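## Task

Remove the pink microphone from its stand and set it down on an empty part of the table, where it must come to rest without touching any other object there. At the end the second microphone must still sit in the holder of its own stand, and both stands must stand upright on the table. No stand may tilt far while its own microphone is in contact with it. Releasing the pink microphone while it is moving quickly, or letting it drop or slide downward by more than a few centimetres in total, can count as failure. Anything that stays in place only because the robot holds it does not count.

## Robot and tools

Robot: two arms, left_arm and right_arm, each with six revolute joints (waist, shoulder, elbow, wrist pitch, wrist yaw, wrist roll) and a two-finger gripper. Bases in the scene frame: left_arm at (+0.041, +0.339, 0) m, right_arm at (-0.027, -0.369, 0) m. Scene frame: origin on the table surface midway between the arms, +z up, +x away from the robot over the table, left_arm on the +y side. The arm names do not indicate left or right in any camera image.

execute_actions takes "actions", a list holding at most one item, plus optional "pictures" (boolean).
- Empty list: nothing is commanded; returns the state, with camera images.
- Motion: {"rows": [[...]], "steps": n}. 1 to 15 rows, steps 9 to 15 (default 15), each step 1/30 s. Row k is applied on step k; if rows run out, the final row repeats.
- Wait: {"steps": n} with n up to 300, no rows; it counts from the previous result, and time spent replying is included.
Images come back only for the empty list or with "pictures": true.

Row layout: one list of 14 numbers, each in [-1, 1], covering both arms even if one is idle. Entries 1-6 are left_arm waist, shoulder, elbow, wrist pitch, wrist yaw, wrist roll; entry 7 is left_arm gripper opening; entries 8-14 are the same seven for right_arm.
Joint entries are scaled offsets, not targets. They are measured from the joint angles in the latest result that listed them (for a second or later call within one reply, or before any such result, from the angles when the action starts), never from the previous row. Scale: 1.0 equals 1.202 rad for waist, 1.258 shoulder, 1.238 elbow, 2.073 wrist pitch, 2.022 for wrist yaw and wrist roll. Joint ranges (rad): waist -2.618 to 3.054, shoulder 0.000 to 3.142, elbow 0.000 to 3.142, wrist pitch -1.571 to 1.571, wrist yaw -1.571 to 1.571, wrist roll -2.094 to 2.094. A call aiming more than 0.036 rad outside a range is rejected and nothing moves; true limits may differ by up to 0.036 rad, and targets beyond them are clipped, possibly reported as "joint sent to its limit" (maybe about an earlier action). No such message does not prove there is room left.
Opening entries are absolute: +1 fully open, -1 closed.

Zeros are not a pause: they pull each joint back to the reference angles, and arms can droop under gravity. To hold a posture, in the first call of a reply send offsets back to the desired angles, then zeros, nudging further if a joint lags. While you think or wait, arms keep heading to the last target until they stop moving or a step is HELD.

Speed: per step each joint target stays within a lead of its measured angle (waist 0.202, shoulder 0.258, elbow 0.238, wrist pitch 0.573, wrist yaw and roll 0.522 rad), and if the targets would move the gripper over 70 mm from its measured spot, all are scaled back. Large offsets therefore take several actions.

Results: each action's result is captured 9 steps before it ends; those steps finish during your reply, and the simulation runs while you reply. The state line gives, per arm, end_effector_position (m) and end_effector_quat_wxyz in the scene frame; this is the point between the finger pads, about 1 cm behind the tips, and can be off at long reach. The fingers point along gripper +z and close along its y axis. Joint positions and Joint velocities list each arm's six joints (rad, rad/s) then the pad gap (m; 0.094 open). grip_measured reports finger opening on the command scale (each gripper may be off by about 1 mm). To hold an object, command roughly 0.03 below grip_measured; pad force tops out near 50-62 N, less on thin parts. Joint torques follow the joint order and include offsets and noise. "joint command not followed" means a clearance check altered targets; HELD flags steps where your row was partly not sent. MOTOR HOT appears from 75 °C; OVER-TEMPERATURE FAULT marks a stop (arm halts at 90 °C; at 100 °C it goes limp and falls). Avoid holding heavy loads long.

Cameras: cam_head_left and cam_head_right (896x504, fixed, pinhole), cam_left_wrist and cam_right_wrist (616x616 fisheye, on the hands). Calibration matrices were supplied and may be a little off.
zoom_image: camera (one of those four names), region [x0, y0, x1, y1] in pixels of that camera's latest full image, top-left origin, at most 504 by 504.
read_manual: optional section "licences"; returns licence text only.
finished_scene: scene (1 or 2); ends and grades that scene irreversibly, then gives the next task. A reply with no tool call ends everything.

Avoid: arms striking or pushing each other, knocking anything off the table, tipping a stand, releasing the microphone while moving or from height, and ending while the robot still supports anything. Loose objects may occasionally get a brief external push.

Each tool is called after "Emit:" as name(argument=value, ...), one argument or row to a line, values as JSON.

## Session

Emit:
execute_actions(
  actions=[],
)

Scene clock: 0.00 s of 4800.00 s.
left_arm: end_effector_position=(+0.4822, +0.3223, +0.2295) grip_measured=+1.000 end_effector_quat_wxyz=(-0.609, +0.681, -0.384, +0.131) | right_arm: end_effector_position=(+0.5498, -0.4395, +0.2884) grip_measured=+1.000 end_effector_quat_wxyz=(+0.450, +0.090, +0.780, +0.425)
Joint positions: left_arm=[-0.298  1.718  1.208 -0.148 -1.196 -1.894  0.094] | right_arm=[-0.432  2.108  1.923 -0.244 -0.979  0.509  0.094]
Joint velocities: left_arm=[-0.002 -0.002 -0.012 -0.022  0.066 -0.037  0.   ] | right_arm=[-0.007  0.012 -0.007 -0.022  0.022 -0.051  0.   ]
Joint torques (N m, as the arm reports them, + toward a larger angle): no reading
Motor temperatures (°C, as the motors report them): left_arm=[27 25 25 26 24 27] | right_arm=[27 27 25 24 24 24]
camera_calibration (this result's frames):
cam_left_wrist: T_world_to_cam=[[0.547747, -0.123887, 0.827421, -0.405926], [0.142315, -0.960766, -0.238064, 0.331999], [0.824451, 0.248153, -0.508626, -0.251949], [0, 0, 0, 1]] pos_world=[0.382816, 0.331207, 0.286761]
cam_right_wrist: T_world_to_cam=[[0.335466, -0.658325, -0.673847, -0.275904], [-0.916875, -0.0639011, -0.394026, 0.597425], [0.216337, 0.750016, -0.625039, 0.511319], [0, 0, 0, 1]] pos_world=[0.529704, -0.526956, 0.369078]

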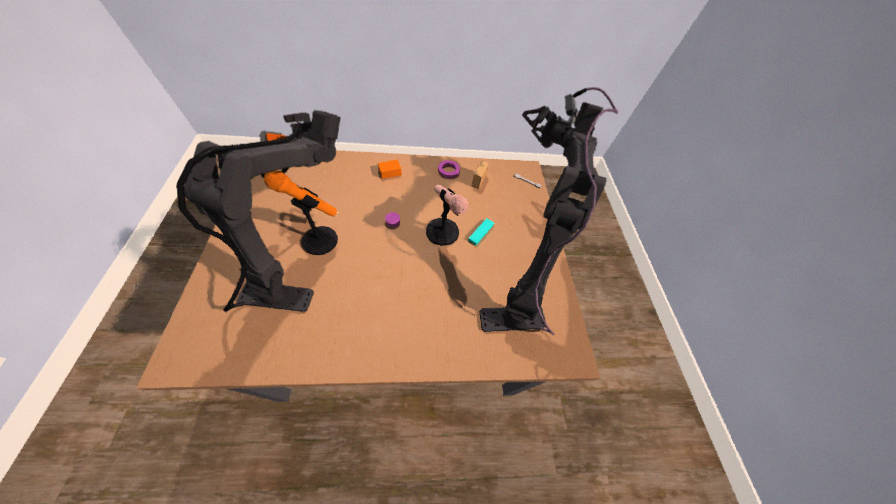

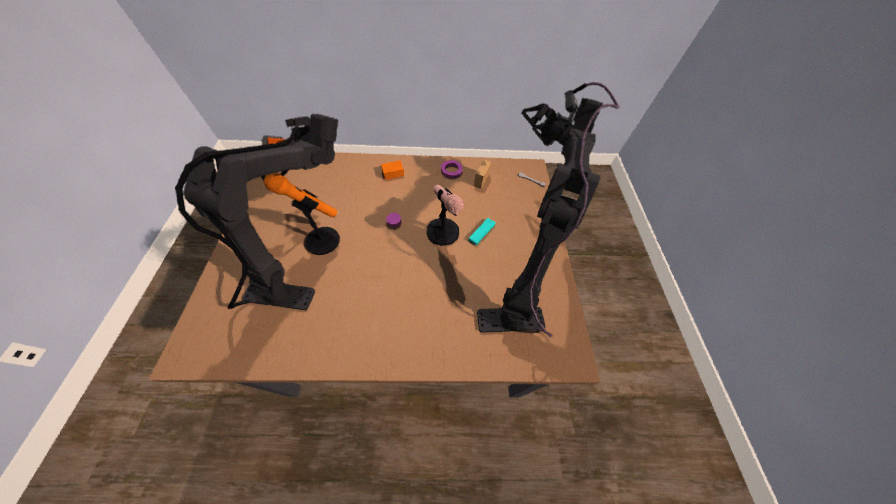

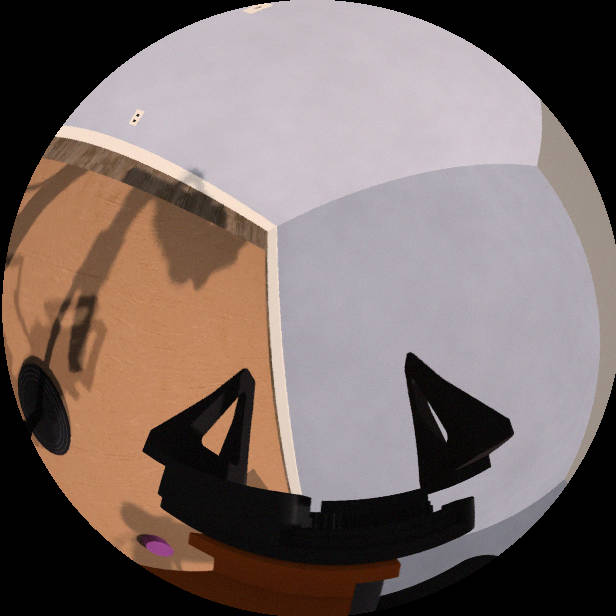

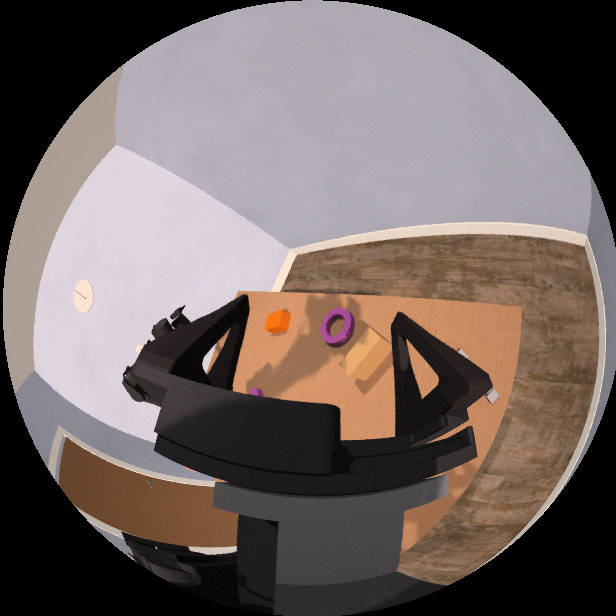

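Emit:
execute_actions(
  actions=[
    {"rows":[[0,-0.4,0.1,0.3,0,0,1,0.2,-0.49,0,-0.6,0.484,-0.252,1]]},
  ],
)

Emit:
execute_actions(
  actions=[
    {"steps":20},
  ],
)

Emit:
execute_actions(
  actions=[
    {"rows":[[-1,0,0,0.3,0.167,0.937,1,0.2,0,0,0,0,0,1]]},
  ],
)

Emit:
execute_actions(
  actions=[
    {"steps":30},
  ],
)

Scene clock: 1.03 s of 4800.00 s.
left_arm: end_effector_position=(+0.4843, +0.3205, +0.2888) grip_measured=+1.000 end_effector_quat_wxyz=(-0.609, +0.693, -0.296, +0.247) | right_arm: end_effector_position=(+0.5099, -0.3897, +0.2897) grip_measured=+1.000 end_effector_quat_wxyz=(+0.417, +0.077, +0.868, +0.260)
Joint positions: left_arm=[-0.298  1.627  1.213  0.044 -1.184 -1.897  0.094] | right_arm=[-0.274  1.918  1.912 -0.66  -0.578  0.242  0.094]
Joint velocities: left_arm=[-0.007 -0.662  0.095  0.857  0.037 -0.051  0.   ] | right_arm=[ 1.023 -1.302 -0.007 -1.927  1.736 -0.945  0.   ]
Joint torques (N m, as the arm reports them, + toward a larger angle): left_arm=[ -0.01 -10.88   8.18   1.93  -0.27   0.06] | right_arm=[ -1.93 -13.09   7.16   1.5   -0.18  -0.13]
Motor temperatures (°C, as the motors report them): left_arm=[27 25 25 26 24 27] | right_arm=[27 28 25 24 24 24]
Steps of this call (steps 1 to 25: nothing new was sent; steps 26 to 31: the first 6 steps of this action). Readings (joint positions):
26: left_arm=[-0.298 1.712 1.208 -0.126 -1.193 -1.895] | right_arm=[-0.421 2.092 1.922 -0.294 -0.919 0.456]
27: left_arm=[-0.298 1.705 1.208 -0.094 -1.189 -1.895] | right_arm=[-0.405 2.067 1.915 -0.374 -0.845 0.401]
29: left_arm=[-0.298 1.671 1.208 -0.021 -1.184 -1.896] | right_arm=[-0.346 2.002 1.912 -0.522 -0.709 0.313]
31: the state above

Scene clock: 1.70 s of 4800.00 s.
left_arm: end_effector_position=(+0.3612, +0.3773, +0.5267) grip_measured=+1.000 end_effector_quat_wxyz=(-0.534, +0.631, +0.044, +0.561) | right_arm: end_effector_position=(+0.2965, -0.4060, +0.3233) grip_measured=+1.000 end_effector_quat_wxyz=(+0.266, +0.065, +0.962, -0.004)
Joint positions: left_arm=[-0.298  1.208  1.32   0.47  -1.199 -1.9    0.094] | right_arm=[-0.181  1.491  1.912 -1.454 -0.024  0.012  0.094]
Joint velocities: left_arm=[ 0.007 -0.002  0.022  0.037 -0.022 -0.051  0.   ] | right_arm=[-0.002  0.046 -0.012 -0.183  0.11  -0.051  0.   ]
Joint torques (N m, as the arm reports them, + toward a larger angle): left_arm=[-0.03 -1.83  5.67  1.39  0.28  0.07] | right_arm=[-0.95 -4.89  5.93  1.01  0.09 -0.08]
Motor temperatures (°C, as the motors report them): left_arm=[27 25 25 26 24 27] | right_arm=[27 28 25 24 24 24]
Kept back: nothing.
Steps of this call (steps 1 to 9: the last 9 steps of your previous action; steps 10 to 20: the robot went on to your last target). Readings (joint positions):
1: left_arm=[-0.298 1.603 1.217 0.074 -1.183 -1.898] | right_arm=[-0.240 1.872 1.912 -0.726 -0.519 0.213]
2: left_arm=[-0.298 1.579 1.221 0.104 -1.183 -1.898] | right_arm=[-0.212 1.825 1.912 -0.787 -0.464 0.189]
4: left_arm=[-0.298 1.525 1.230 0.158 -1.183 -1.899] | right_arm=[-0.181 1.729 1.912 -0.898 -0.379 0.152]
8: left_arm=[-0.298 1.409 1.245 0.249 -1.183 -1.900] | right_arm=[-0.178 1.555 1.912 -1.118 -0.227 0.092]
20: the state above

Scene clock: 1.90 s of 4800.00 s.
left_arm: end_effector_position=(+0.3333, +0.2665, +0.5883) grip_measured=+1.000 end_effector_quat_wxyz=(+0.521, -0.513, +0.107, -0.674) | right_arm: end_effector_position=(+0.2963, -0.3250, +0.3232) grip_measured=+1.000 end_effector_quat_wxyz=(+0.265, -0.054, +0.962, +0.030)
Joint positions: left_arm=[-0.638  1.215  1.314  0.87  -0.993 -1.394  0.094] | right_arm=[ 0.067  1.492  1.912 -1.452 -0.027  0.013  0.094]
Joint velocities: left_arm=[-2.142 -0.007  0.007  1.458  0.813  2.703  0.   ] | right_arm=[ 0.276  0.007  0.002  0.051 -0.154  0.007  0.   ]
Joint torques (N m, as the arm reports them, + toward a larger angle): left_arm=[ 0.34 -2.8   5.02  0.87  0.47  0.12] | right_arm=[-1.98 -4.77  5.16  1.14  0.19 -0.04]
Motor temperatures (°C, as the motors report them): left_arm=[27 25 25 26 24 27] | right_arm=[27 28 25 24 24 24]
Steps of this call (steps 1 to 6: the first 6 steps of this action). Readings (joint positions):
1: left_arm=[-0.318 1.210 1.315 0.528 -1.175 -1.836] | right_arm=[-0.156 1.492 1.912 -1.455 -0.010 0.013]
2: left_arm=[-0.366 1.214 1.314 0.605 -1.135 -1.760] | right_arm=[-0.103 1.492 1.912 -1.454 -0.005 0.013]
4: left_arm=[-0.491 1.215 1.314 0.750 -1.055 -1.590] | right_arm=[0.015 1.492 1.912 -1.452 -0.014 0.013]
6: the state above

Scene clock: 2.90 s of 4800.00 s.
left_arm: end_effector_position=(+0.1671, +0.0960, +0.6204) grip_measured=+1.000 end_effector_quat_wxyz=(+0.666, -0.165, +0.422, -0.594) | right_arm: end_effector_position=(+0.2962, -0.3244, +0.3232) grip_measured=+1.000 end_effector_quat_wxyz=(+0.265, -0.055, +0.962, +0.031)
Joint positions: left_arm=[-1.494  1.215  1.314  1.081 -0.878 -0.021  0.094] | right_arm=[ 0.069  1.492  1.912 -1.452 -0.028  0.013  0.094]
Joint velocities: left_arm=[-0.017  0.002 -0.012  0.022 -0.007  0.007  0.   ] | right_arm=[-0.002  0.007 -0.007 -0.007 -0.037 -0.066  0.   ]
Joint torques (N m, as the arm reports them, + toward a larger angle): left_arm=[-0.45 -2.54  4.77  0.57  0.5   0.16] | right_arm=[-0.79 -4.82  5.17  1.14  0.03 -0.03]
Motor temperatures (°C, as the motors report them): left_arm=[27 25 25 26 24 27] | right_arm=[27 28 26 25 24 24]
Kept back: nothing.
Steps of this call (steps 1 to 9: the last 9 steps of your previous action; steps 10 to 30: the robot went on to your last target). Readings (joint positions):
1: left_arm=[-0.713 1.215 1.314 0.913 -0.970 -1.295] | right_arm=[0.070 1.492 1.912 -1.452 -0.028 0.013]
2: left_arm=[-0.789 1.215 1.314 0.946 -0.952 -1.197] | right_arm=[0.069 1.492 1.912 -1.452 -0.028 0.013]
4: left_arm=[-0.940 1.215 1.314 0.992 -0.928 -1.000] | right_arm=[0.069 1.492 1.912 -1.452 -0.028 0.013]
8: left_arm=[-1.241 1.215 1.314 1.039 -0.903 -0.606] | right_arm=[0.069 1.492 1.912 -1.452 -0.028 0.013]
30: the state above

Emit:
execute_actions(
  actions=[
    {"rows":[[0,0.89,-0.34,0.187,0.01,0.01,0.6,0,0,0,0,0,0,1]]},
  ],
)

Emit:
execute_actions(
  actions=[
    {"steps":30},
  ],
)

Emit:
execute_actions(
  actions=[
    {"rows":[[0.135,-0.01,0,0,0,0,0.6,0.36,0,0,0,0.014,0,1]]},
  ],
)

Emit:
execute_actions(
  actions=[
    {"steps":18},
  ],
  pictures=true,
)

Scene clock: 3.40 s of 4800.00 s.
left_arm: end_effector_position=(+0.1639, +0.0384, +0.5599) grip_measured=+0.603 end_effector_quat_wxyz=(+0.673, -0.138, +0.441, -0.578) | right_arm: end_effector_position=(+0.2962, -0.3244, +0.3232) grip_measured=+1.000 end_effector_quat_wxyz=(+0.265, -0.055, +0.962, +0.031)
Joint positions: left_arm=[-1.494  1.342  1.176  1.274 -0.876 -0.017  0.075] | right_arm=[ 0.069  1.492  1.912 -1.452 -0.028  0.013  0.094]
Joint velocities: left_arm=[-0.007  0.96  -0.838  0.505 -0.007  0.051  0.001] | right_arm=[-0.017 -0.012 -0.007  0.081  0.007 -0.051  0.   ]
Joint torques (N m, as the arm reports them, + toward a larger angle): left_arm=[-0.04 -1.79  3.19  0.49  0.41  0.11] | right_arm=[-0.02 -4.71  5.17  1.15 -0.04 -0.02]
Motor temperatures (°C, as the motors report them): left_arm=[27 25 25 26 24 27] | right_arm=[27 28 26 25 24 24]
Steps of this call (steps 1 to 9: the robot went on to your last target; steps 10 to 15: the first 6 steps of this action). Readings (joint positions):
10: left_arm=[-1.494 1.225 1.302 1.115 -0.876 -0.017] | right_arm=[0.069 1.492 1.912 -1.452 -0.028 0.013]
11: left_arm=[-1.494 1.237 1.282 1.165 -0.876 -0.017] | right_arm=[0.069 1.492 1.912 -1.452 -0.028 0.013]
13: left_arm=[-1.494 1.280 1.232 1.232 -0.876 -0.017] | right_arm=[0.069 1.492 1.912 -1.452 -0.028 0.013]
15: the state above

Scene clock: 4.40 s of 4800.00 s.
left_arm: end_effector_position=(+0.1535, -0.1447, +0.0630) grip_measured=+0.602 end_effector_quat_wxyz=(+0.654, +0.267, +0.660, -0.255) | right_arm: end_effector_position=(+0.2962, -0.3244, +0.3232) grip_measured=+1.000 end_effector_quat_wxyz=(+0.265, -0.055, +0.962, +0.031)
Joint positions: left_arm=[-1.494  2.358  0.888  1.449 -0.865 -0.005  0.075] | right_arm=[ 0.069  1.492  1.912 -1.452 -0.028  0.013  0.094]
Joint velocities: left_arm=[ 0.002  0.002  0.017  0.007  0.007 -0.007 -0.   ] | right_arm=[ 0.017 -0.017 -0.017 -0.007  0.037  0.007  0.   ]
Joint torques (N m, as the arm reports them, + toward a larger angle): left_arm=[ -0.09 -13.09   3.28   2.22   0.03   0.08] | right_arm=[ 0.   -4.82  5.15  1.15 -0.02 -0.03]
Motor temperatures (°C, as the motors report them): left_arm=[27 26 25 26 24 27] | right_arm=[27 28 26 25 24 24]
Kept back: nothing.
Steps of this call (steps 1 to 9: the last 9 steps of your previous action; steps 10 to 30: the robot went on to your last target). Readings (joint positions):
1: left_arm=[-1.494 1.376 1.147 1.290 -0.875 -0.017] | right_arm=[0.069 1.492 1.912 -1.452 -0.028 0.013]
2: left_arm=[-1.494 1.413 1.116 1.303 -0.875 -0.017] | right_arm=[0.069 1.492 1.912 -1.452 -0.028 0.013]
4: left_arm=[-1.494 1.492 1.058 1.326 -0.875 -0.017] | right_arm=[0.069 1.492 1.912 -1.452 -0.028 0.013]
8: left_arm=[-1.494 1.685 0.976 1.367 -0.875 -0.017] | right_arm=[0.069 1.492 1.912 -1.452 -0.028 0.013]
30: the state above

Scene clock: 4.60 s of 4800.00 s.
left_arm: end_effector_position=(+0.2314, -0.1200, +0.0630) grip_measured=+0.602 end_effector_quat_wxyz=(+0.673, +0.213, +0.680, -0.201) | right_arm: end_effector_position=(+0.2633, -0.2161, +0.3224) grip_measured=+1.000 end_effector_quat_wxyz=(+0.258, -0.223, +0.938, +0.066)
Joint positions: left_arm=[-1.328  2.358  0.888  1.449 -0.86  -0.004  0.075] | right_arm=[ 0.431  1.497  1.912 -1.447 -0.001  0.014  0.094]
Joint velocities: left_arm=[ 0.613  0.007  0.017  0.007 -0.198  0.051 -0.001] | right_arm=[ 1.741  0.022 -0.007  0.007 -0.11  -0.022  0.   ]
Joint torques (N m, as the arm reports them, + toward a larger angle): left_arm=[ -3.22 -12.15   2.93   2.08   0.1   -0.02] | right_arm=[-3.21 -5.32  5.15  1.06  0.27  0.  ]
Motor temperatures (°C, as the motors report them): left_arm=[27 26 25 26 24 27] | right_arm=[27 28 26 25 24 24]
Steps of this call (steps 1 to 6: the first 6 steps of this action). Readings (joint positions):
1: left_arm=[-1.481 2.358 0.888 1.449 -0.858 -0.005] | right_arm=[0.094 1.492 1.912 -1.452 -0.011 0.014]
2: left_arm=[-1.457 2.358 0.888 1.449 -0.852 -0.004] | right_arm=[0.147 1.492 1.912 -1.452 -0.000 0.014]
4: left_arm=[-1.386 2.358 0.888 1.449 -0.852 -0.004] | right_arm=[0.290 1.493 1.912 -1.450 0.002 0.014]
6: the state above

Scene clock: 5.20 s of 4800.00 s.
left_arm: end_effector_position=(+0.2340, -0.1181, +0.0631) grip_measured=+0.602 end_effector_quat_wxyz=(+0.674, +0.209, +0.681, -0.197) | right_arm: end_effector_position=(+0.2494, -0.1920, +0.3221) grip_measured=+1.000 end_effector_quat_wxyz=(+0.254, -0.262, +0.928, +0.080)
Joint positions: left_arm=[-1.324  2.358  0.888  1.449 -0.869 -0.004  0.075] | right_arm=[ 0.511  1.497  1.912 -1.447 -0.009  0.014  0.094]
Joint velocities: left_arm=[-0.002 -0.022 -0.012 -0.066 -0.007 -0.022 -0.   ] | right_arm=[-0.007 -0.012 -0.012  0.022 -0.022 -0.037  0.   ]
Joint torques (N m, as the arm reports them, + toward a larger angle): left_arm=[ -0.64 -12.05   2.84   2.12   0.04   0.  ] | right_arm=[-0.85 -5.17  5.17  1.12  0.11 -0.02]
Motor temperatures (°C, as the motors report them): left_arm=[27 26 25 26 24 27] | right_arm=[27 28 26 25 24 24]
Kept back: nothing.
Steps of this call (steps 1 to 9: the last 9 steps of your previous action; steps 10 to 18: the robot went on to your last target). Readings (joint positions):
1: left_arm=[-1.312 2.358 0.888 1.449 -0.865 -0.004] | right_arm=[0.479 1.497 1.912 -1.447 -0.007 0.014]
2: left_arm=[-1.305 2.358 0.888 1.449 -0.868 -0.004] | right_arm=[0.505 1.497 1.912 -1.447 -0.011 0.014]
4: left_arm=[-1.309 2.358 0.888 1.449 -0.869 -0.004] | right_arm=[0.513 1.497 1.912 -1.447 -0.012 0.014]
8: left_arm=[-1.323 2.358 0.888 1.449 -0.869 -0.004] | right_arm=[0.511 1.497 1.912 -1.447 -0.010 0.014]
18: the state above
camera_calibration (this result's frames):
cam_left_wrist: T_world_to_cam=[[-0.470744, -0.852944, -0.225579, 0.0318645], [-0.393412, 0.431786, -0.811657, 0.230524], [0.7897, -0.293337, -0.53882, -0.0765474], [0, 0, 0, 1]] pos_world=[0.166141, -0.0948126, 0.153049]
cam_right_wrist: T_world_to_cam=[[0.624375, -0.78097, 0.0155448, -0.307055], [-0.769462, -0.611505, 0.184362, 0.0229397], [-0.134476, -0.127072, -0.982735, 0.446081], [0, 0, 0, 1]] pos_world=[0.269356, -0.169088, 0.438924]

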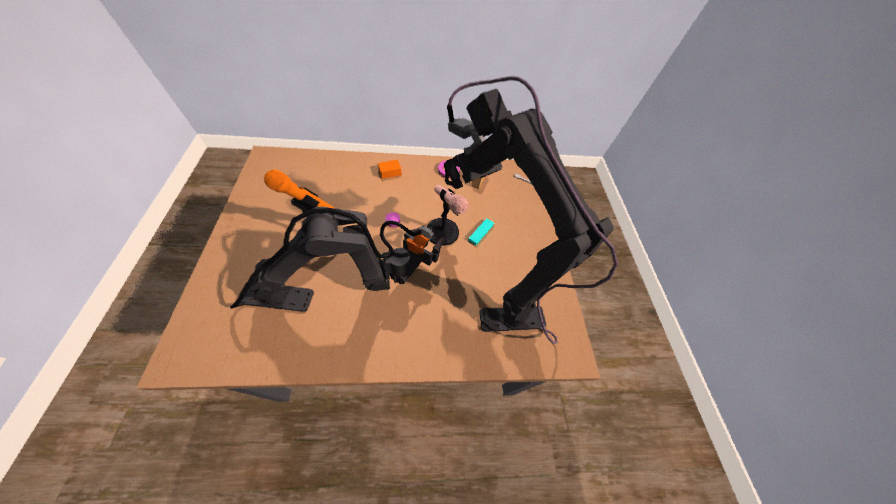

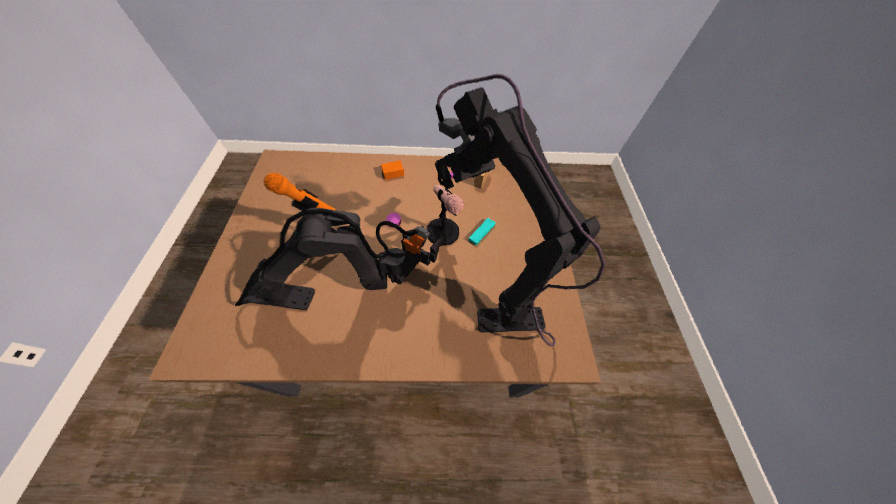

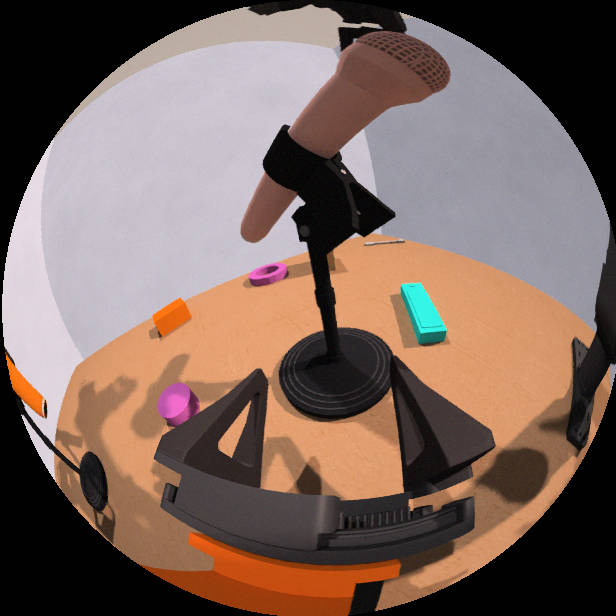

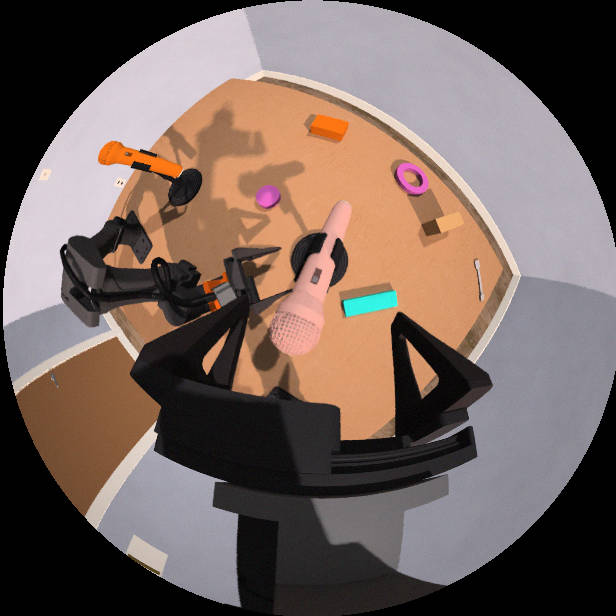

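Emit:
execute_actions(
  actions=[
    {"rows":[[0.03,0.015,0.07,-0.02,0.02,0,0.6,0,0.03,0.055,-0.058,0,0.145,1],[0.06,0.03,0.14,-0.045,0.04,0,0.6,0,0.06,0.055,-0.058,0,0.145,1],[0.09,0.055,0.2,-0.07,0.06,0,0.5,0,0.09,0.055,-0.058,0,0.145,1],[0.125,0.085,0.27,-0.095,0.084,0,0.3,0,0.12,0.055,-0.058,0,0.145,1]]},
  ],
)

Emit:
execute_actions(
  actions=[
    {"rows":[[0,0,0,0,0,0,0,0,0.03,0,0,0,0,0.6],[0,0,0,0,0,0,0,0,0.05,0,0,0,0,0.5],[0,0,0,0,0,0,0,0,0.07,0,0,0,0,0.5],[0,0,0,0,0,0,0,0,0.09,0,0,0,0,0.5],[0,0,0,0,0,0,0,0,0.11,0,0,0,0,0.5],[0,0,0,0,0,0,0,0,0.125,0,0,0,0,0.5]]},
  ],
)

Emit:
execute_actions(
  actions=[
    {"steps":16},
  ],
  pictures=true,
)

Scene clock: 6.67 s of 4800.00 s.
left_arm: end_effector_position=(+0.2825, -0.1707, +0.0809) grip_measured=+0.308 end_effector_quat_wxyz=(+0.686, +0.186, +0.668, -0.222) | right_arm: end_effector_position=(+0.2549, -0.1885, +0.3000) grip_measured=+1.000 end_effector_quat_wxyz=(+0.190, -0.166, +0.964, +0.084)
Joint positions: left_arm=[-1.223  2.448  1.17   1.332 -0.764 -0.004  0.061] | right_arm=[ 0.511  1.596  1.966 -1.522 -0.009  0.222  0.094]
Joint velocities: left_arm=[ 0.774  0.193  0.984 -0.491  0.52   0.007 -0.012] | right_arm=[-0.007  0.735 -0.007 -0.154 -0.037  0.476  0.   ]
Joint torques (N m, as the arm reports them, + toward a larger angle): left_arm=[  0.14 -12.37   2.96   2.17  -0.15   0.03] | right_arm=[-0.02 -5.2   6.3   0.77 -0.01  0.04]
Motor temperatures (°C, as the motors report them): left_arm=[27 26 25 27 24 27] | right_arm=[27 28 26 25 24 24]
Steps of this call (steps 1 to 15: the robot went on to your last target; steps 16 to 38: nothing new was sent; steps 39 to 44: the first 6 steps of this action). Readings (joint positions):
39: left_arm=[-1.322 2.360 0.896 1.445 -0.866 -0.004] | right_arm=[0.511 1.503 1.922 -1.463 -0.009 0.059]
40: left_arm=[-1.314 2.369 0.927 1.432 -0.858 -0.004] | right_arm=[0.511 1.514 1.938 -1.484 -0.009 0.108]
42: left_arm=[-1.276 2.412 1.055 1.382 -0.815 -0.004] | right_arm=[0.511 1.550 1.962 -1.511 -0.009 0.178]
44: the state above

Scene clock: 7.17 s of 4800.00 s.
left_arm: end_effector_position=(+0.3108, -0.1686, +0.0754) grip_measured=+0.003 end_effector_quat_wxyz=(+0.682, +0.192, +0.676, -0.206) | right_arm: end_effector_position=(+0.2702, -0.1789, +0.2483) grip_measured=+0.503 end_effector_quat_wxyz=(+0.107, -0.135, +0.984, +0.054)
Joint positions: left_arm=[-1.162  2.456  1.203  1.271 -0.72  -0.004  0.047] | right_arm=[ 0.511  1.75   1.966 -1.546 -0.009  0.29   0.071]
Joint velocities: left_arm=[-0.012  0.007 -0.007 -0.022 -0.007  0.037 -0.   ] | right_arm=[-0.007  0.803 -0.002  0.022 -0.066 -0.007 -0.002]
Joint torques (N m, as the arm reports them, + toward a larger angle): left_arm=[  0.05 -13.     3.82   2.17  -0.01   0.01] | right_arm=[-0.01 -5.39  5.37  0.67 -0.01 -0.03]
Motor temperatures (°C, as the motors report them): left_arm=[27 26 25 27 24 27] | right_arm=[27 28 26 25 24 24]
Steps of this call (steps 1 to 9: the last 9 steps of your previous action; steps 10 to 15: the first 6 steps of this action, its rows measured from where the robot was after step 9). Readings (joint positions):
9: left_arm=[-1.161 2.456 1.203 1.272 -0.720 -0.004] | right_arm=[0.511 1.669 1.966 -1.545 -0.009 0.290]
10: left_arm=[-1.162 2.456 1.203 1.271 -0.720 -0.004] | right_arm=[0.511 1.670 1.966 -1.546 -0.009 0.290]
11: left_arm=[-1.162 2.456 1.203 1.271 -0.720 -0.004] | right_arm=[0.511 1.674 1.966 -1.546 -0.009 0.290]
13: left_arm=[-1.162 2.456 1.203 1.271 -0.720 -0.004] | right_arm=[0.511 1.701 1.966 -1.546 -0.009 0.290]
15: the state above

Scene clock: 7.70 s of 4800.00 s.
left_arm: end_effector_position=(+0.3108, -0.1686, +0.0754) grip_measured=+0.003 end_effector_quat_wxyz=(+0.682, +0.192, +0.676, -0.206) | right_arm: end_effector_position=(+0.2791, -0.1732, +0.2168) grip_measured=+0.503 end_effector_quat_wxyz=(+0.065, -0.135, +0.988, +0.035)
Joint positions: left_arm=[-1.162  2.456  1.203  1.271 -0.72  -0.004  0.047] | right_arm=[ 0.511  1.843  1.966 -1.546 -0.009  0.29   0.071]
Joint velocities: left_arm=[-0.007 -0.017 -0.012 -0.037 -0.022  0.022 -0.   ] | right_arm=[ 0.017  0.012 -0.012 -0.007 -0.022  0.022 -0.   ]
Joint torques (N m, as the arm reports them, + toward a larger angle): left_arm=[  0.11 -12.99   3.78   2.2   -0.02   0.04] | right_arm=[ 0.   -9.31  5.43  0.51 -0.03  0.  ]
Motor temperatures (°C, as the motors report them): left_arm=[27 27 25 27 24 27] | right_arm=[27 28 26 25 24 24]
Kept back: nothing.
Steps of this call (steps 1 to 9: the last 9 steps of your previous action; steps 10 to 16: the robot went on to your last target). Readings (joint positions):
1: left_arm=[-1.162 2.456 1.203 1.271 -0.720 -0.004] | right_arm=[0.511 1.778 1.966 -1.546 -0.009 0.290]
2: left_arm=[-1.162 2.456 1.203 1.271 -0.720 -0.004] | right_arm=[0.511 1.805 1.966 -1.546 -0.009 0.290]
4: left_arm=[-1.162 2.456 1.203 1.271 -0.720 -0.004] | right_arm=[0.511 1.845 1.966 -1.546 -0.009 0.290]
8: left_arm=[-1.162 2.456 1.203 1.271 -0.720 -0.004] | right_arm=[0.511 1.855 1.966 -1.546 -0.009 0.290]
16: the state above
camera_calibration (this result's frames):
cam_left_wrist: T_world_to_cam=[[-0.458655, -0.866856, -0.195438, 0.019321], [-0.392135, 0.394806, -0.830878, 0.287425], [0.797412, -0.304448, -0.521004, -0.150956], [0, 0, 0, 1]] pos_world=[0.241945, -0.142687, 0.163942]
cam_right_wrist: T_world_to_cam=[[0.386462, -0.919743, -0.0687046, -0.248717], [-0.757958, -0.359158, 0.544523, 0.0391092], [-0.525497, -0.158362, -0.835927, 0.420835], [0, 0, 0, 1]] pos_world=[0.34691, -0.148065, 0.313403]

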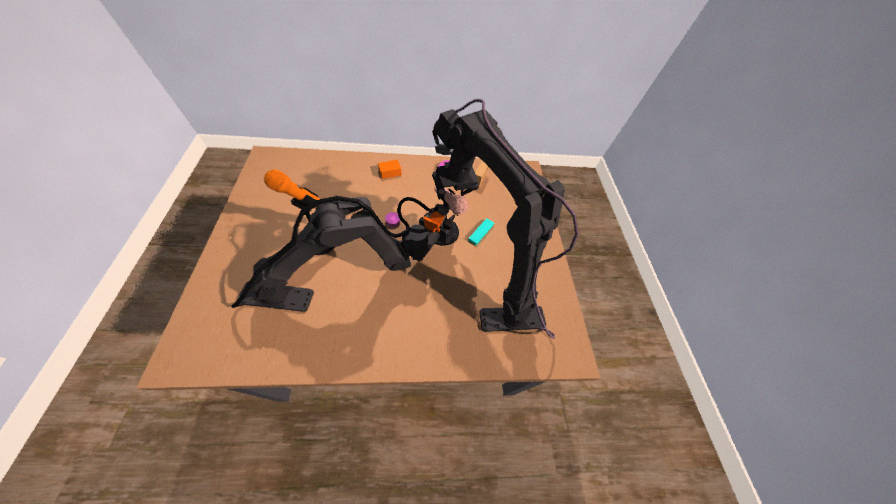

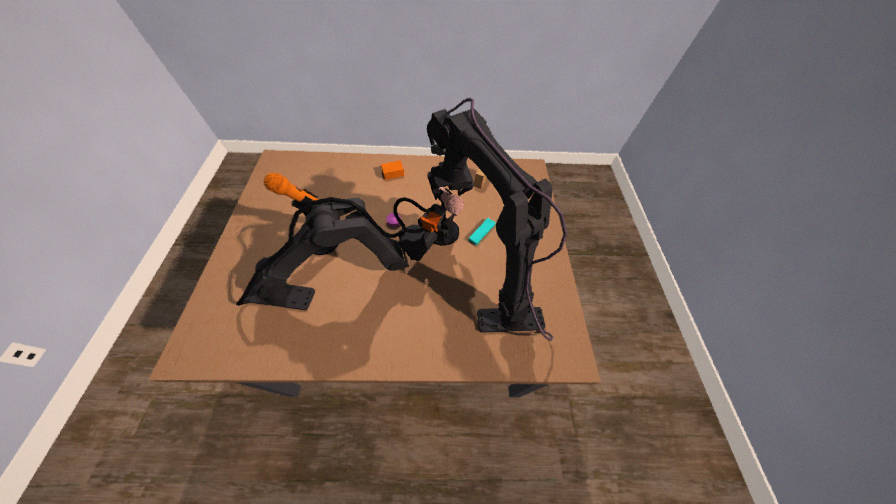

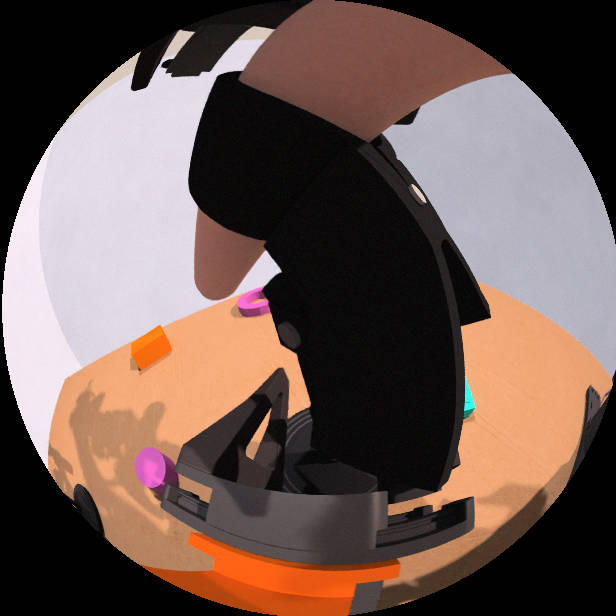

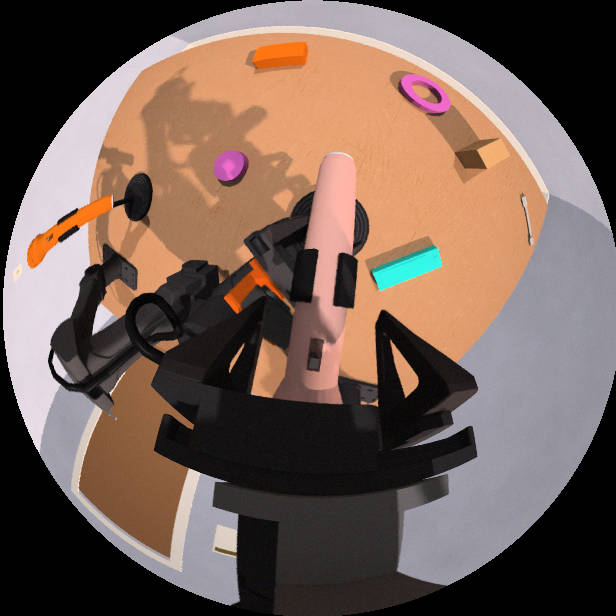

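Emit:
execute_actions(
  actions=[
    {"rows":[[-0.02,0,-0.02,0,0,0,-0.4,0.01,-0.06,-0.055,0,0,0,0.1]]},
  ],
)

Emit:
execute_actions(
  actions=[
    {"rows":[[0,0,0,0,0,0,-0.5,0,-0.01,0,0,0,0,-0.05],[0,0,0,0,0,0,-0.6,0,-0.01,0,0,0,0,-0.15],[0,0,0,0,0,0,-0.7,0,-0.01,0,0,0,0,-0.25],[0,0,0,0,0,0,-0.85,0,-0.01,0,0,0,0,-0.42]]},
  ],
)

Emit:
execute_actions(
  actions=[
    {"steps":10},
  ],
  pictures=true,
)

Scene clock: 8.30 s of 4800.00 s.
left_arm: end_effector_position=(+0.3045, -0.1719, +0.0754) grip_measured=-0.397 end_effector_quat_wxyz=(+0.680, +0.196, +0.674, -0.210) | right_arm: end_effector_position=(+0.2682, -0.1801, +0.2208) grip_measured=+0.103 end_effector_quat_wxyz=(+0.067, -0.135, +0.988, +0.036)
Joint positions: left_arm=[-1.175  2.456  1.203  1.271 -0.72  -0.004  0.028] | right_arm=[ 0.511  1.789  1.915 -1.545 -0.009  0.29   0.052]
Joint velocities: left_arm=[-0.066  0.012 -0.012  0.022 -0.095  0.007  0.   ] | right_arm=[ 0.007 -0.144 -0.007  0.022 -0.022 -0.037 -0.002]
Joint torques (N m, as the arm reports them, + toward a larger angle): left_arm=[ -0.62 -12.93   2.05   2.2   -0.04   0.02] | right_arm=[ 1.05 -8.5   4.06  0.48 -0.02 -0.03]
Motor temperatures (°C, as the motors report them): left_arm=[27 27 25 27 24 27] | right_arm=[27 28 26 25 24 24]
Steps of this call (steps 1 to 12: the robot went on to your last target; steps 13 to 18: the first 6 steps of this action). Readings (joint positions):
13: left_arm=[-1.163 2.456 1.203 1.271 -0.720 -0.004] | right_arm=[0.511 1.835 1.954 -1.539 -0.009 0.290]
14: left_arm=[-1.165 2.456 1.203 1.271 -0.720 -0.004] | right_arm=[0.511 1.823 1.935 -1.537 -0.009 0.290]
16: left_arm=[-1.170 2.456 1.203 1.271 -0.720 -0.004] | right_arm=[0.511 1.802 1.916 -1.543 -0.009 0.290]
18: the state above

Scene clock: 8.80 s of 4800.00 s.
left_arm: end_effector_position=(+0.3059, -0.1696, +0.0750) grip_measured=-0.795 end_effector_quat_wxyz=(+0.684, +0.199, +0.674, -0.197) | right_arm: end_effector_position=(+0.2676, -0.1786, +0.2242) grip_measured=-0.338 end_effector_quat_wxyz=(+0.072, -0.136, +0.987, +0.043)
Joint positions: left_arm=[-1.175  2.456  1.203  1.269 -0.735  0.018  0.01 ] | right_arm=[ 0.511  1.78   1.915 -1.539 -0.018  0.29   0.031]
Joint velocities: left_arm=[ 0.007  0.002  0.012 -0.051 -0.037  0.11  -0.001] | right_arm=[-0.027 -0.002  0.017  0.007 -0.051 -0.051  0.001]
Joint torques (N m, as the arm reports them, + toward a larger angle): left_arm=[ -0.25 -12.99   3.78   2.2    0.13  -0.44] | right_arm=[ 0.06 -8.47  5.46  0.51  0.11 -0.04]
Motor temperatures (°C, as the motors report them): left_arm=[27 27 25 27 24 27] | right_arm=[27 28 26 25 24 24]
Steps of this call (steps 1 to 9: the last 9 steps of your previous action; steps 10 to 15: the first 6 steps of this action, its rows measured from where the robot was after step 9). Readings (joint positions):
9: left_arm=[-1.178 2.456 1.203 1.271 -0.720 -0.004] | right_arm=[0.511 1.780 1.915 -1.545 -0.009 0.290]
10: left_arm=[-1.178 2.456 1.203 1.271 -0.720 -0.004] | right_arm=[0.511 1.780 1.915 -1.545 -0.009 0.290]
11: left_arm=[-1.178 2.456 1.203 1.271 -0.725 -0.004] | right_arm=[0.511 1.780 1.915 -1.545 -0.011 0.290]
13: left_arm=[-1.175 2.456 1.203 1.272 -0.737 0.000] | right_arm=[0.511 1.780 1.915 -1.544 -0.016 0.290]
15: the state above

Scene clock: 9.13 s of 4800.00 s.
left_arm: end_effector_position=(+0.3059, -0.1696, +0.0750) grip_measured=-0.795 end_effector_quat_wxyz=(+0.684, +0.200, +0.674, -0.195) | right_arm: end_effector_position=(+0.2674, -0.1788, +0.2242) grip_measured=-0.338 end_effector_quat_wxyz=(+0.071, -0.136, +0.987, +0.042)
Joint positions: left_arm=[-1.175  2.456  1.203  1.269 -0.735  0.022  0.01 ] | right_arm=[ 0.511  1.78   1.915 -1.54  -0.018  0.29   0.031]
Joint velocities: left_arm=[ 0.007 -0.012  0.002 -0.095  0.066 -0.007 -0.   ] | right_arm=[-0.022 -0.007  0.007  0.037  0.022 -0.007 -0.002]
Joint torques (N m, as the arm reports them, + toward a larger angle): left_arm=[ -0.23 -12.93   3.84   2.2    0.11  -0.3 ] | right_arm=[ 0.02 -8.46  5.4   0.5   0.09  0.  ]
Motor temperatures (°C, as the motors report them): left_arm=[27 27 25 27 24 27] | right_arm=[27 28 26 25 24 24]
Kept back: nothing.
Steps of this call (steps 1 to 9: the last 9 steps of your previous action; step 10: the robot went on to your last target). Readings (joint positions):
1: left_arm=[-1.175 2.456 1.203 1.269 -0.735 0.020] | right_arm=[0.511 1.780 1.915 -1.540 -0.018 0.290]
2: left_arm=[-1.175 2.456 1.203 1.269 -0.735 0.021] | right_arm=[0.511 1.780 1.915 -1.540 -0.018 0.290]
4: left_arm=[-1.175 2.456 1.203 1.269 -0.735 0.021] | right_arm=[0.511 1.780 1.915 -1.540 -0.018 0.290]
8: left_arm=[-1.175 2.456 1.203 1.269 -0.735 0.022] | right_arm=[0.511 1.780 1.915 -1.540 -0.018 0.290]
10: the state above
camera_calibration (this result's frames):
cam_left_wrist: T_world_to_cam=[[-0.452976, -0.863469, -0.221887, 0.0169299], [-0.382573, 0.41307, -0.826445, 0.285403], [0.805264, -0.289472, -0.517451, -0.147714], [0, 0, 0, 1]] pos_world=[0.235805, -0.146032, 0.163191]
cam_right_wrist: T_world_to_cam=[[0.388826, -0.91783, -0.0800155, -0.246531], [-0.76284, -0.369429, 0.530657, 0.0268102], [-0.516613, -0.145295, -0.843801, 0.421666], [0, 0, 0, 1]] pos_world=[0.334148, -0.155103, 0.321849]

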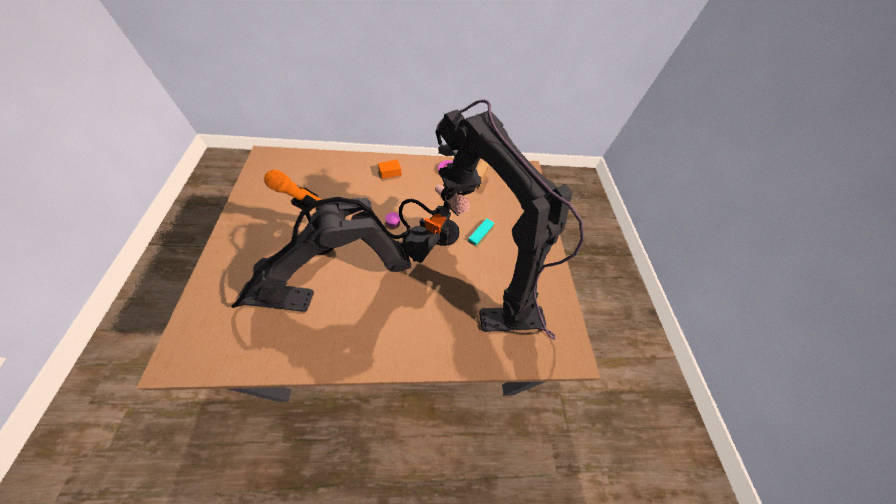

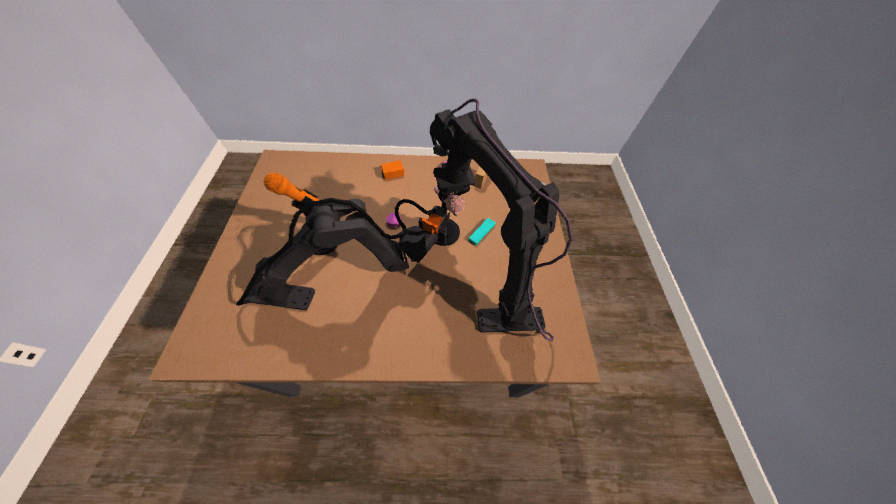

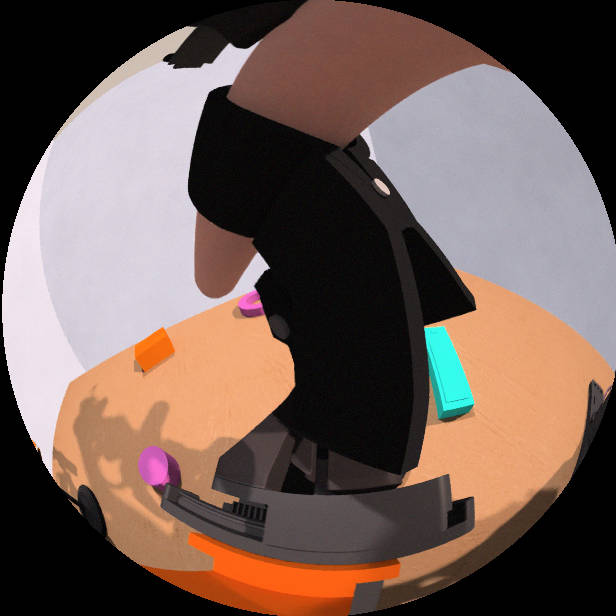

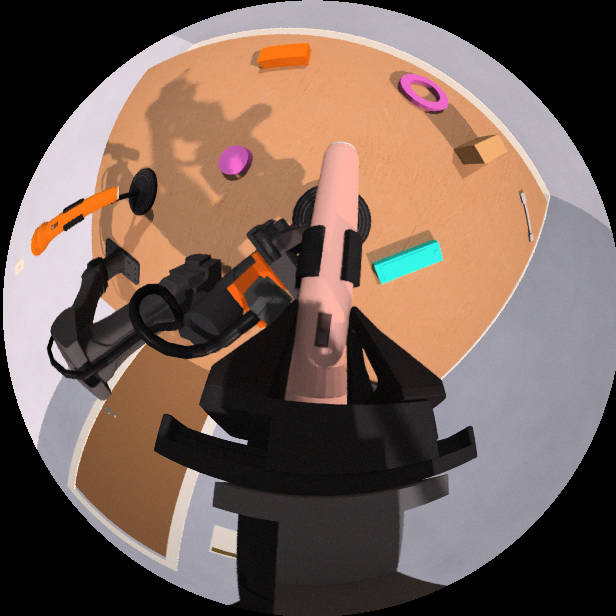

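Emit:
execute_actions(
  actions=[
    {"rows":[[0,0,0,0,0,0,-0.85,0,0.025,-0.01,-0.014,0,0,-0.05]],"steps":12},
  ],
)

Emit:
execute_actions(
  actions=[
    {"rows":[[0,0.02,0,-0.03,0,0,-0.85,0,-0.01,0,0,0,0,-0.2],[0,0.04,0,-0.06,0,0,-0.85,0,-0.01,0,0,0,0,-0.45]],"steps":10},
  ],
)

Emit:
execute_actions(
  actions=[
    {"rows":[[0.03,0.07,-0.02,-0.13,-0.03,0,-0.85,0.01,-0.04,-0.01,0,0,0,-0.45],[0.03,0.07,-0.02,-0.13,-0.03,0,-0.85,0.015,-0.07,-0.03,0,0,0,-0.45],[0.03,0.07,-0.02,-0.13,-0.03,0,-0.85,0.02,-0.1,-0.04,0,0,0,-0.45],[0.03,0.07,-0.02,-0.13,-0.03,0,-0.85,0.03,-0.15,-0.06,-0.005,-0.01,0.01,-0.45]]},
  ],
)

Emit:
execute_actions(
  actions=[
    {"steps":15},
  ],
  pictures=true,
)

Scene clock: 9.87 s of 4800.00 s.
left_arm: end_effector_position=(+0.3059, -0.1696, +0.0750) grip_measured=-0.795 end_effector_quat_wxyz=(+0.685, +0.203, +0.673, -0.193) | right_arm: end_effector_position=(+0.2666, -0.1792, +0.2206) grip_measured=-0.060 end_effector_quat_wxyz=(+0.063, -0.136, +0.988, +0.039)
Joint positions: left_arm=[-1.175  2.456  1.203  1.269 -0.735  0.029  0.01 ] | right_arm=[ 0.511  1.79   1.915 -1.548 -0.019  0.29   0.044]
Joint velocities: left_arm=[-0.007 -0.017 -0.017 -0.095 -0.007  0.022 -0.   ] | right_arm=[-0.007  0.125 -0.017 -0.095 -0.037  0.022  0.013]
Joint torques (N m, as the arm reports them, + toward a larger angle): left_arm=[ -0.11 -12.92   3.82   2.16   0.    -0.08] | right_arm=[ 0.05 -6.78  4.47  0.39 -0.02 -0.03]
Motor temperatures (°C, as the motors report them): left_arm=[27 27 25 27 24 27] | right_arm=[27 28 26 25 24 24]
Steps of this call (steps 1 to 15: the robot went on to your last target; steps 16 to 19: nothing new was sent; steps 20 to 22: the first 3 steps of this action). Readings (joint positions):
20: left_arm=[-1.175 2.456 1.203 1.269 -0.735 0.025] | right_arm=[0.511 1.783 1.915 -1.543 -0.019 0.290]
21: left_arm=[-1.175 2.456 1.203 1.269 -0.735 0.028] | right_arm=[0.511 1.786 1.915 -1.545 -0.019 0.290]
22: the state above

Scene clock: 10.20 s of 4800.00 s.
left_arm: end_effector_position=(+0.3059, -0.1696, +0.0742) grip_measured=-0.795 end_effector_quat_wxyz=(+0.684, +0.204, +0.673, -0.191) | right_arm: end_effector_position=(+0.2672, -0.1788, +0.2136) grip_measured=-0.141 end_effector_quat_wxyz=(+0.051, -0.136, +0.989, +0.033)
Joint positions: left_arm=[-1.175  2.457  1.203  1.267 -0.735  0.031  0.01 ] | right_arm=[ 0.511  1.81   1.915 -1.554 -0.019  0.29   0.04 ]
Joint velocities: left_arm=[-0.007 -0.007  0.012  0.051  0.037  0.037  0.   ] | right_arm=[ 0.017  0.007  0.002 -0.022 -0.007 -0.051 -0.115]
Joint torques (N m, as the arm reports them, + toward a larger angle): left_arm=[  0.08 -10.76   3.74   1.46  -0.01  -0.03] | right_arm=[ 0.04 -8.74  5.4   0.45 -0.03 -0.03]
Motor temperatures (°C, as the motors report them): left_arm=[27 27 25 27 24 27] | right_arm=[27 28 26 25 24 24]
Steps of this call (steps 1 to 9: the last 9 steps of your previous action; step 10: the first step of this action, its rows measured from where the robot was after step 9). Readings (joint positions):
9: left_arm=[-1.175 2.456 1.203 1.269 -0.735 0.030] | right_arm=[0.511 1.810 1.915 -1.554 -0.019 0.290]
10: the state above

Scene clock: 10.70 s of 4800.00 s.
left_arm: end_effector_position=(+0.3060, -0.1693, +0.0712) grip_measured=-0.795 end_effector_quat_wxyz=(+0.684, +0.210, +0.674, -0.184) | right_arm: end_effector_position=(+0.2571, -0.1809, +0.2205) grip_measured=-0.305 end_effector_quat_wxyz=(+0.073, -0.136, +0.987, +0.044)
Joint positions: left_arm=[-1.175  2.46   1.203  1.26  -0.737  0.042  0.01 ] | right_arm=[ 0.522  1.728  1.836 -1.509 -0.019  0.301  0.033]
Joint velocities: left_arm=[ 0.002 -0.017 -0.002  0.022  0.051  0.081 -0.001] | right_arm=[ 0.085 -0.525 -0.227 -0.051  0.007  0.022 -0.001]
Joint torques (N m, as the arm reports them, + toward a larger angle): left_arm=[ 2.04 -6.9   2.47 -0.34 -0.41 -0.12] | right_arm=[  1.6  -12.43   6.94   0.07  -0.37  -0.05]
Motor temperatures (°C, as the motors report them): left_arm=[27 27 25 27 24 27] | right_arm=[27 28 26 25 24 24]
Steps of this call (steps 1 to 9: the last 9 steps of your previous action; steps 10 to 15: the first 6 steps of this action, its rows measured from where the robot was after step 9). Readings (joint positions):
9: left_arm=[-1.175 2.459 1.203 1.265 -0.736 0.033] | right_arm=[0.511 1.810 1.915 -1.553 -0.023 0.290]
10: left_arm=[-1.175 2.460 1.203 1.262 -0.739 0.033] | right_arm=[0.511 1.809 1.915 -1.552 -0.023 0.290]
11: left_arm=[-1.175 2.460 1.203 1.260 -0.739 0.033] | right_arm=[0.512 1.802 1.907 -1.546 -0.023 0.291]
13: left_arm=[-1.175 2.460 1.203 1.260 -0.738 0.037] | right_arm=[0.516 1.768 1.867 -1.518 -0.019 0.295]
15: the state above

Scene clock: 11.20 s of 4800.00 s.
left_arm: end_effector_position=(+0.3060, -0.1693, +0.0712) grip_measured=-0.795 end_effector_quat_wxyz=(+0.684, +0.211, +0.674, -0.184) | right_arm: end_effector_position=(+0.2475, -0.1850, +0.2321) grip_measured=-0.305 end_effector_quat_wxyz=(+0.082, -0.132, +0.987, +0.049)
Joint positions: left_arm=[-1.175  2.46   1.203  1.26  -0.737  0.043  0.01 ] | right_arm=[ 0.528  1.685  1.831 -1.528 -0.017  0.315  0.033]
Joint velocities: left_arm=[-0.017 -0.012 -0.007 -0.051 -0.007 -0.022  0.   ] | right_arm=[-0.017 -0.007  0.002  0.066 -0.022  0.037  0.   ]
Joint torques (N m, as the arm reports them, + toward a larger angle): left_arm=[ 2.1  -6.92  2.46 -0.36 -0.41 -0.05] | right_arm=[  1.61 -11.15   6.2    0.22  -0.36  -0.05]
Motor temperatures (°C, as the motors report them): left_arm=[27 27 25 27 24 27] | right_arm=[27 29 26 25 24 24]
Kept back: nothing.
Steps of this call (steps 1 to 9: the last 9 steps of your previous action; steps 10 to 15: the robot went on to your last target). Readings (joint positions):
1: left_arm=[-1.175 2.460 1.203 1.260 -0.737 0.043] | right_arm=[0.525 1.713 1.832 -1.510 -0.018 0.304]
2: left_arm=[-1.175 2.460 1.203 1.260 -0.737 0.043] | right_arm=[0.526 1.701 1.831 -1.512 -0.017 0.308]
4: left_arm=[-1.175 2.460 1.203 1.260 -0.737 0.043] | right_arm=[0.527 1.687 1.831 -1.525 -0.017 0.312]
8: left_arm=[-1.175 2.460 1.203 1.260 -0.737 0.043] | right_arm=[0.528 1.685 1.831 -1.528 -0.017 0.314]
15: the state above
camera_calibration (this result's frames):
cam_left_wrist: T_world_to_cam=[[-0.449661, -0.85717, -0.251126, 0.0185881], [-0.376796, 0.43695, -0.816762, 0.283696], [0.809833, -0.272643, -0.519457, -0.14808], [0, 0, 0, 1]] pos_world=[0.235174, -0.148401, 0.159458]
cam_right_wrist: T_world_to_cam=[[0.38353, -0.919398, -0.0872441, -0.241169], [-0.775215, -0.371842, 0.510662, 0.0123868], [-0.501943, -0.128221, -0.855343, 0.419426], [0, 0, 0, 1]] pos_world=[0.312626, -0.163345, 0.331387]

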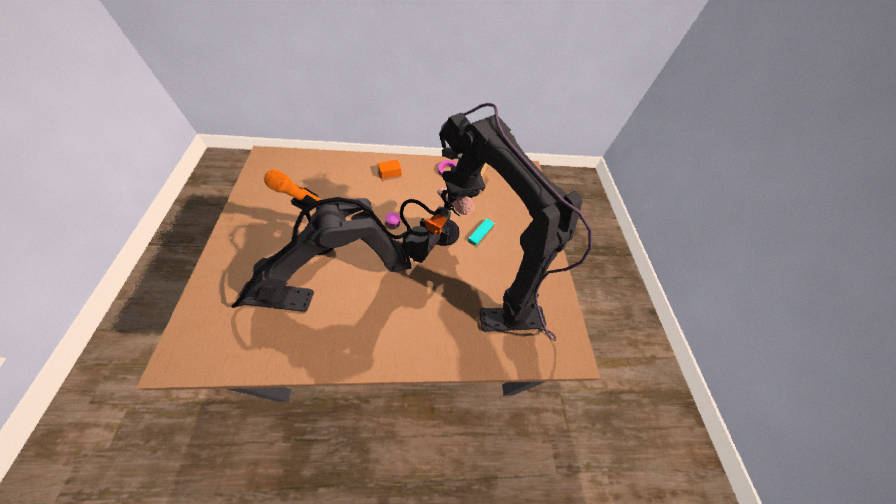

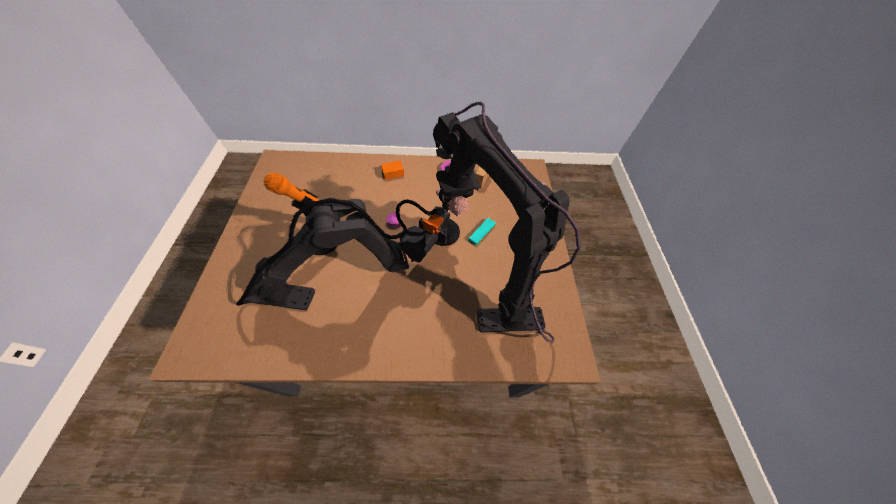

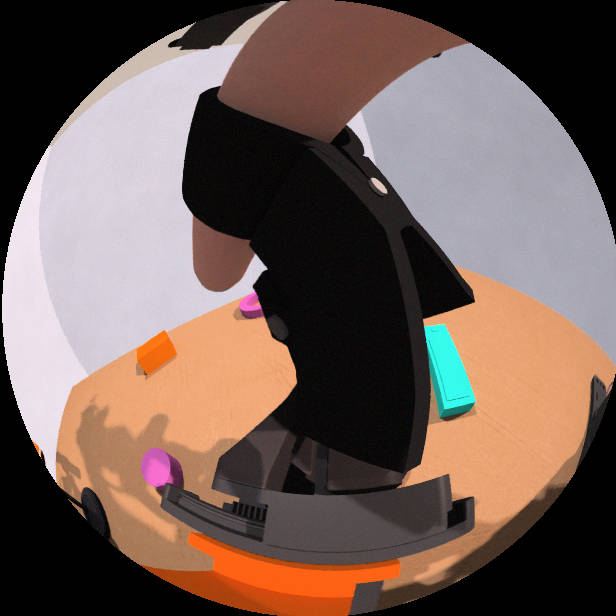

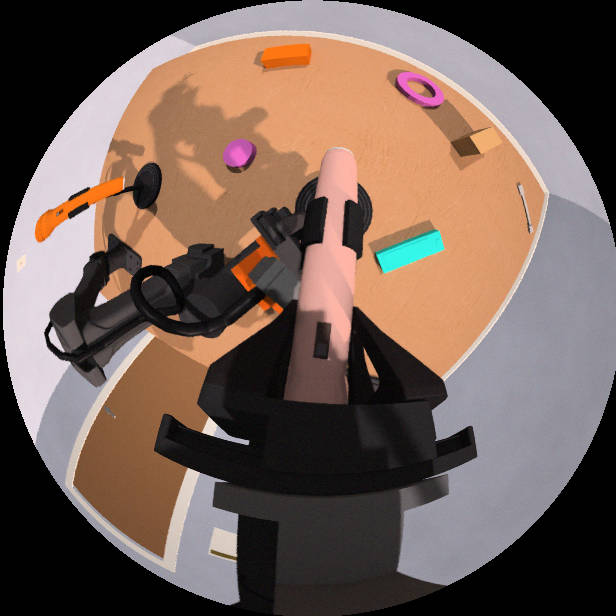

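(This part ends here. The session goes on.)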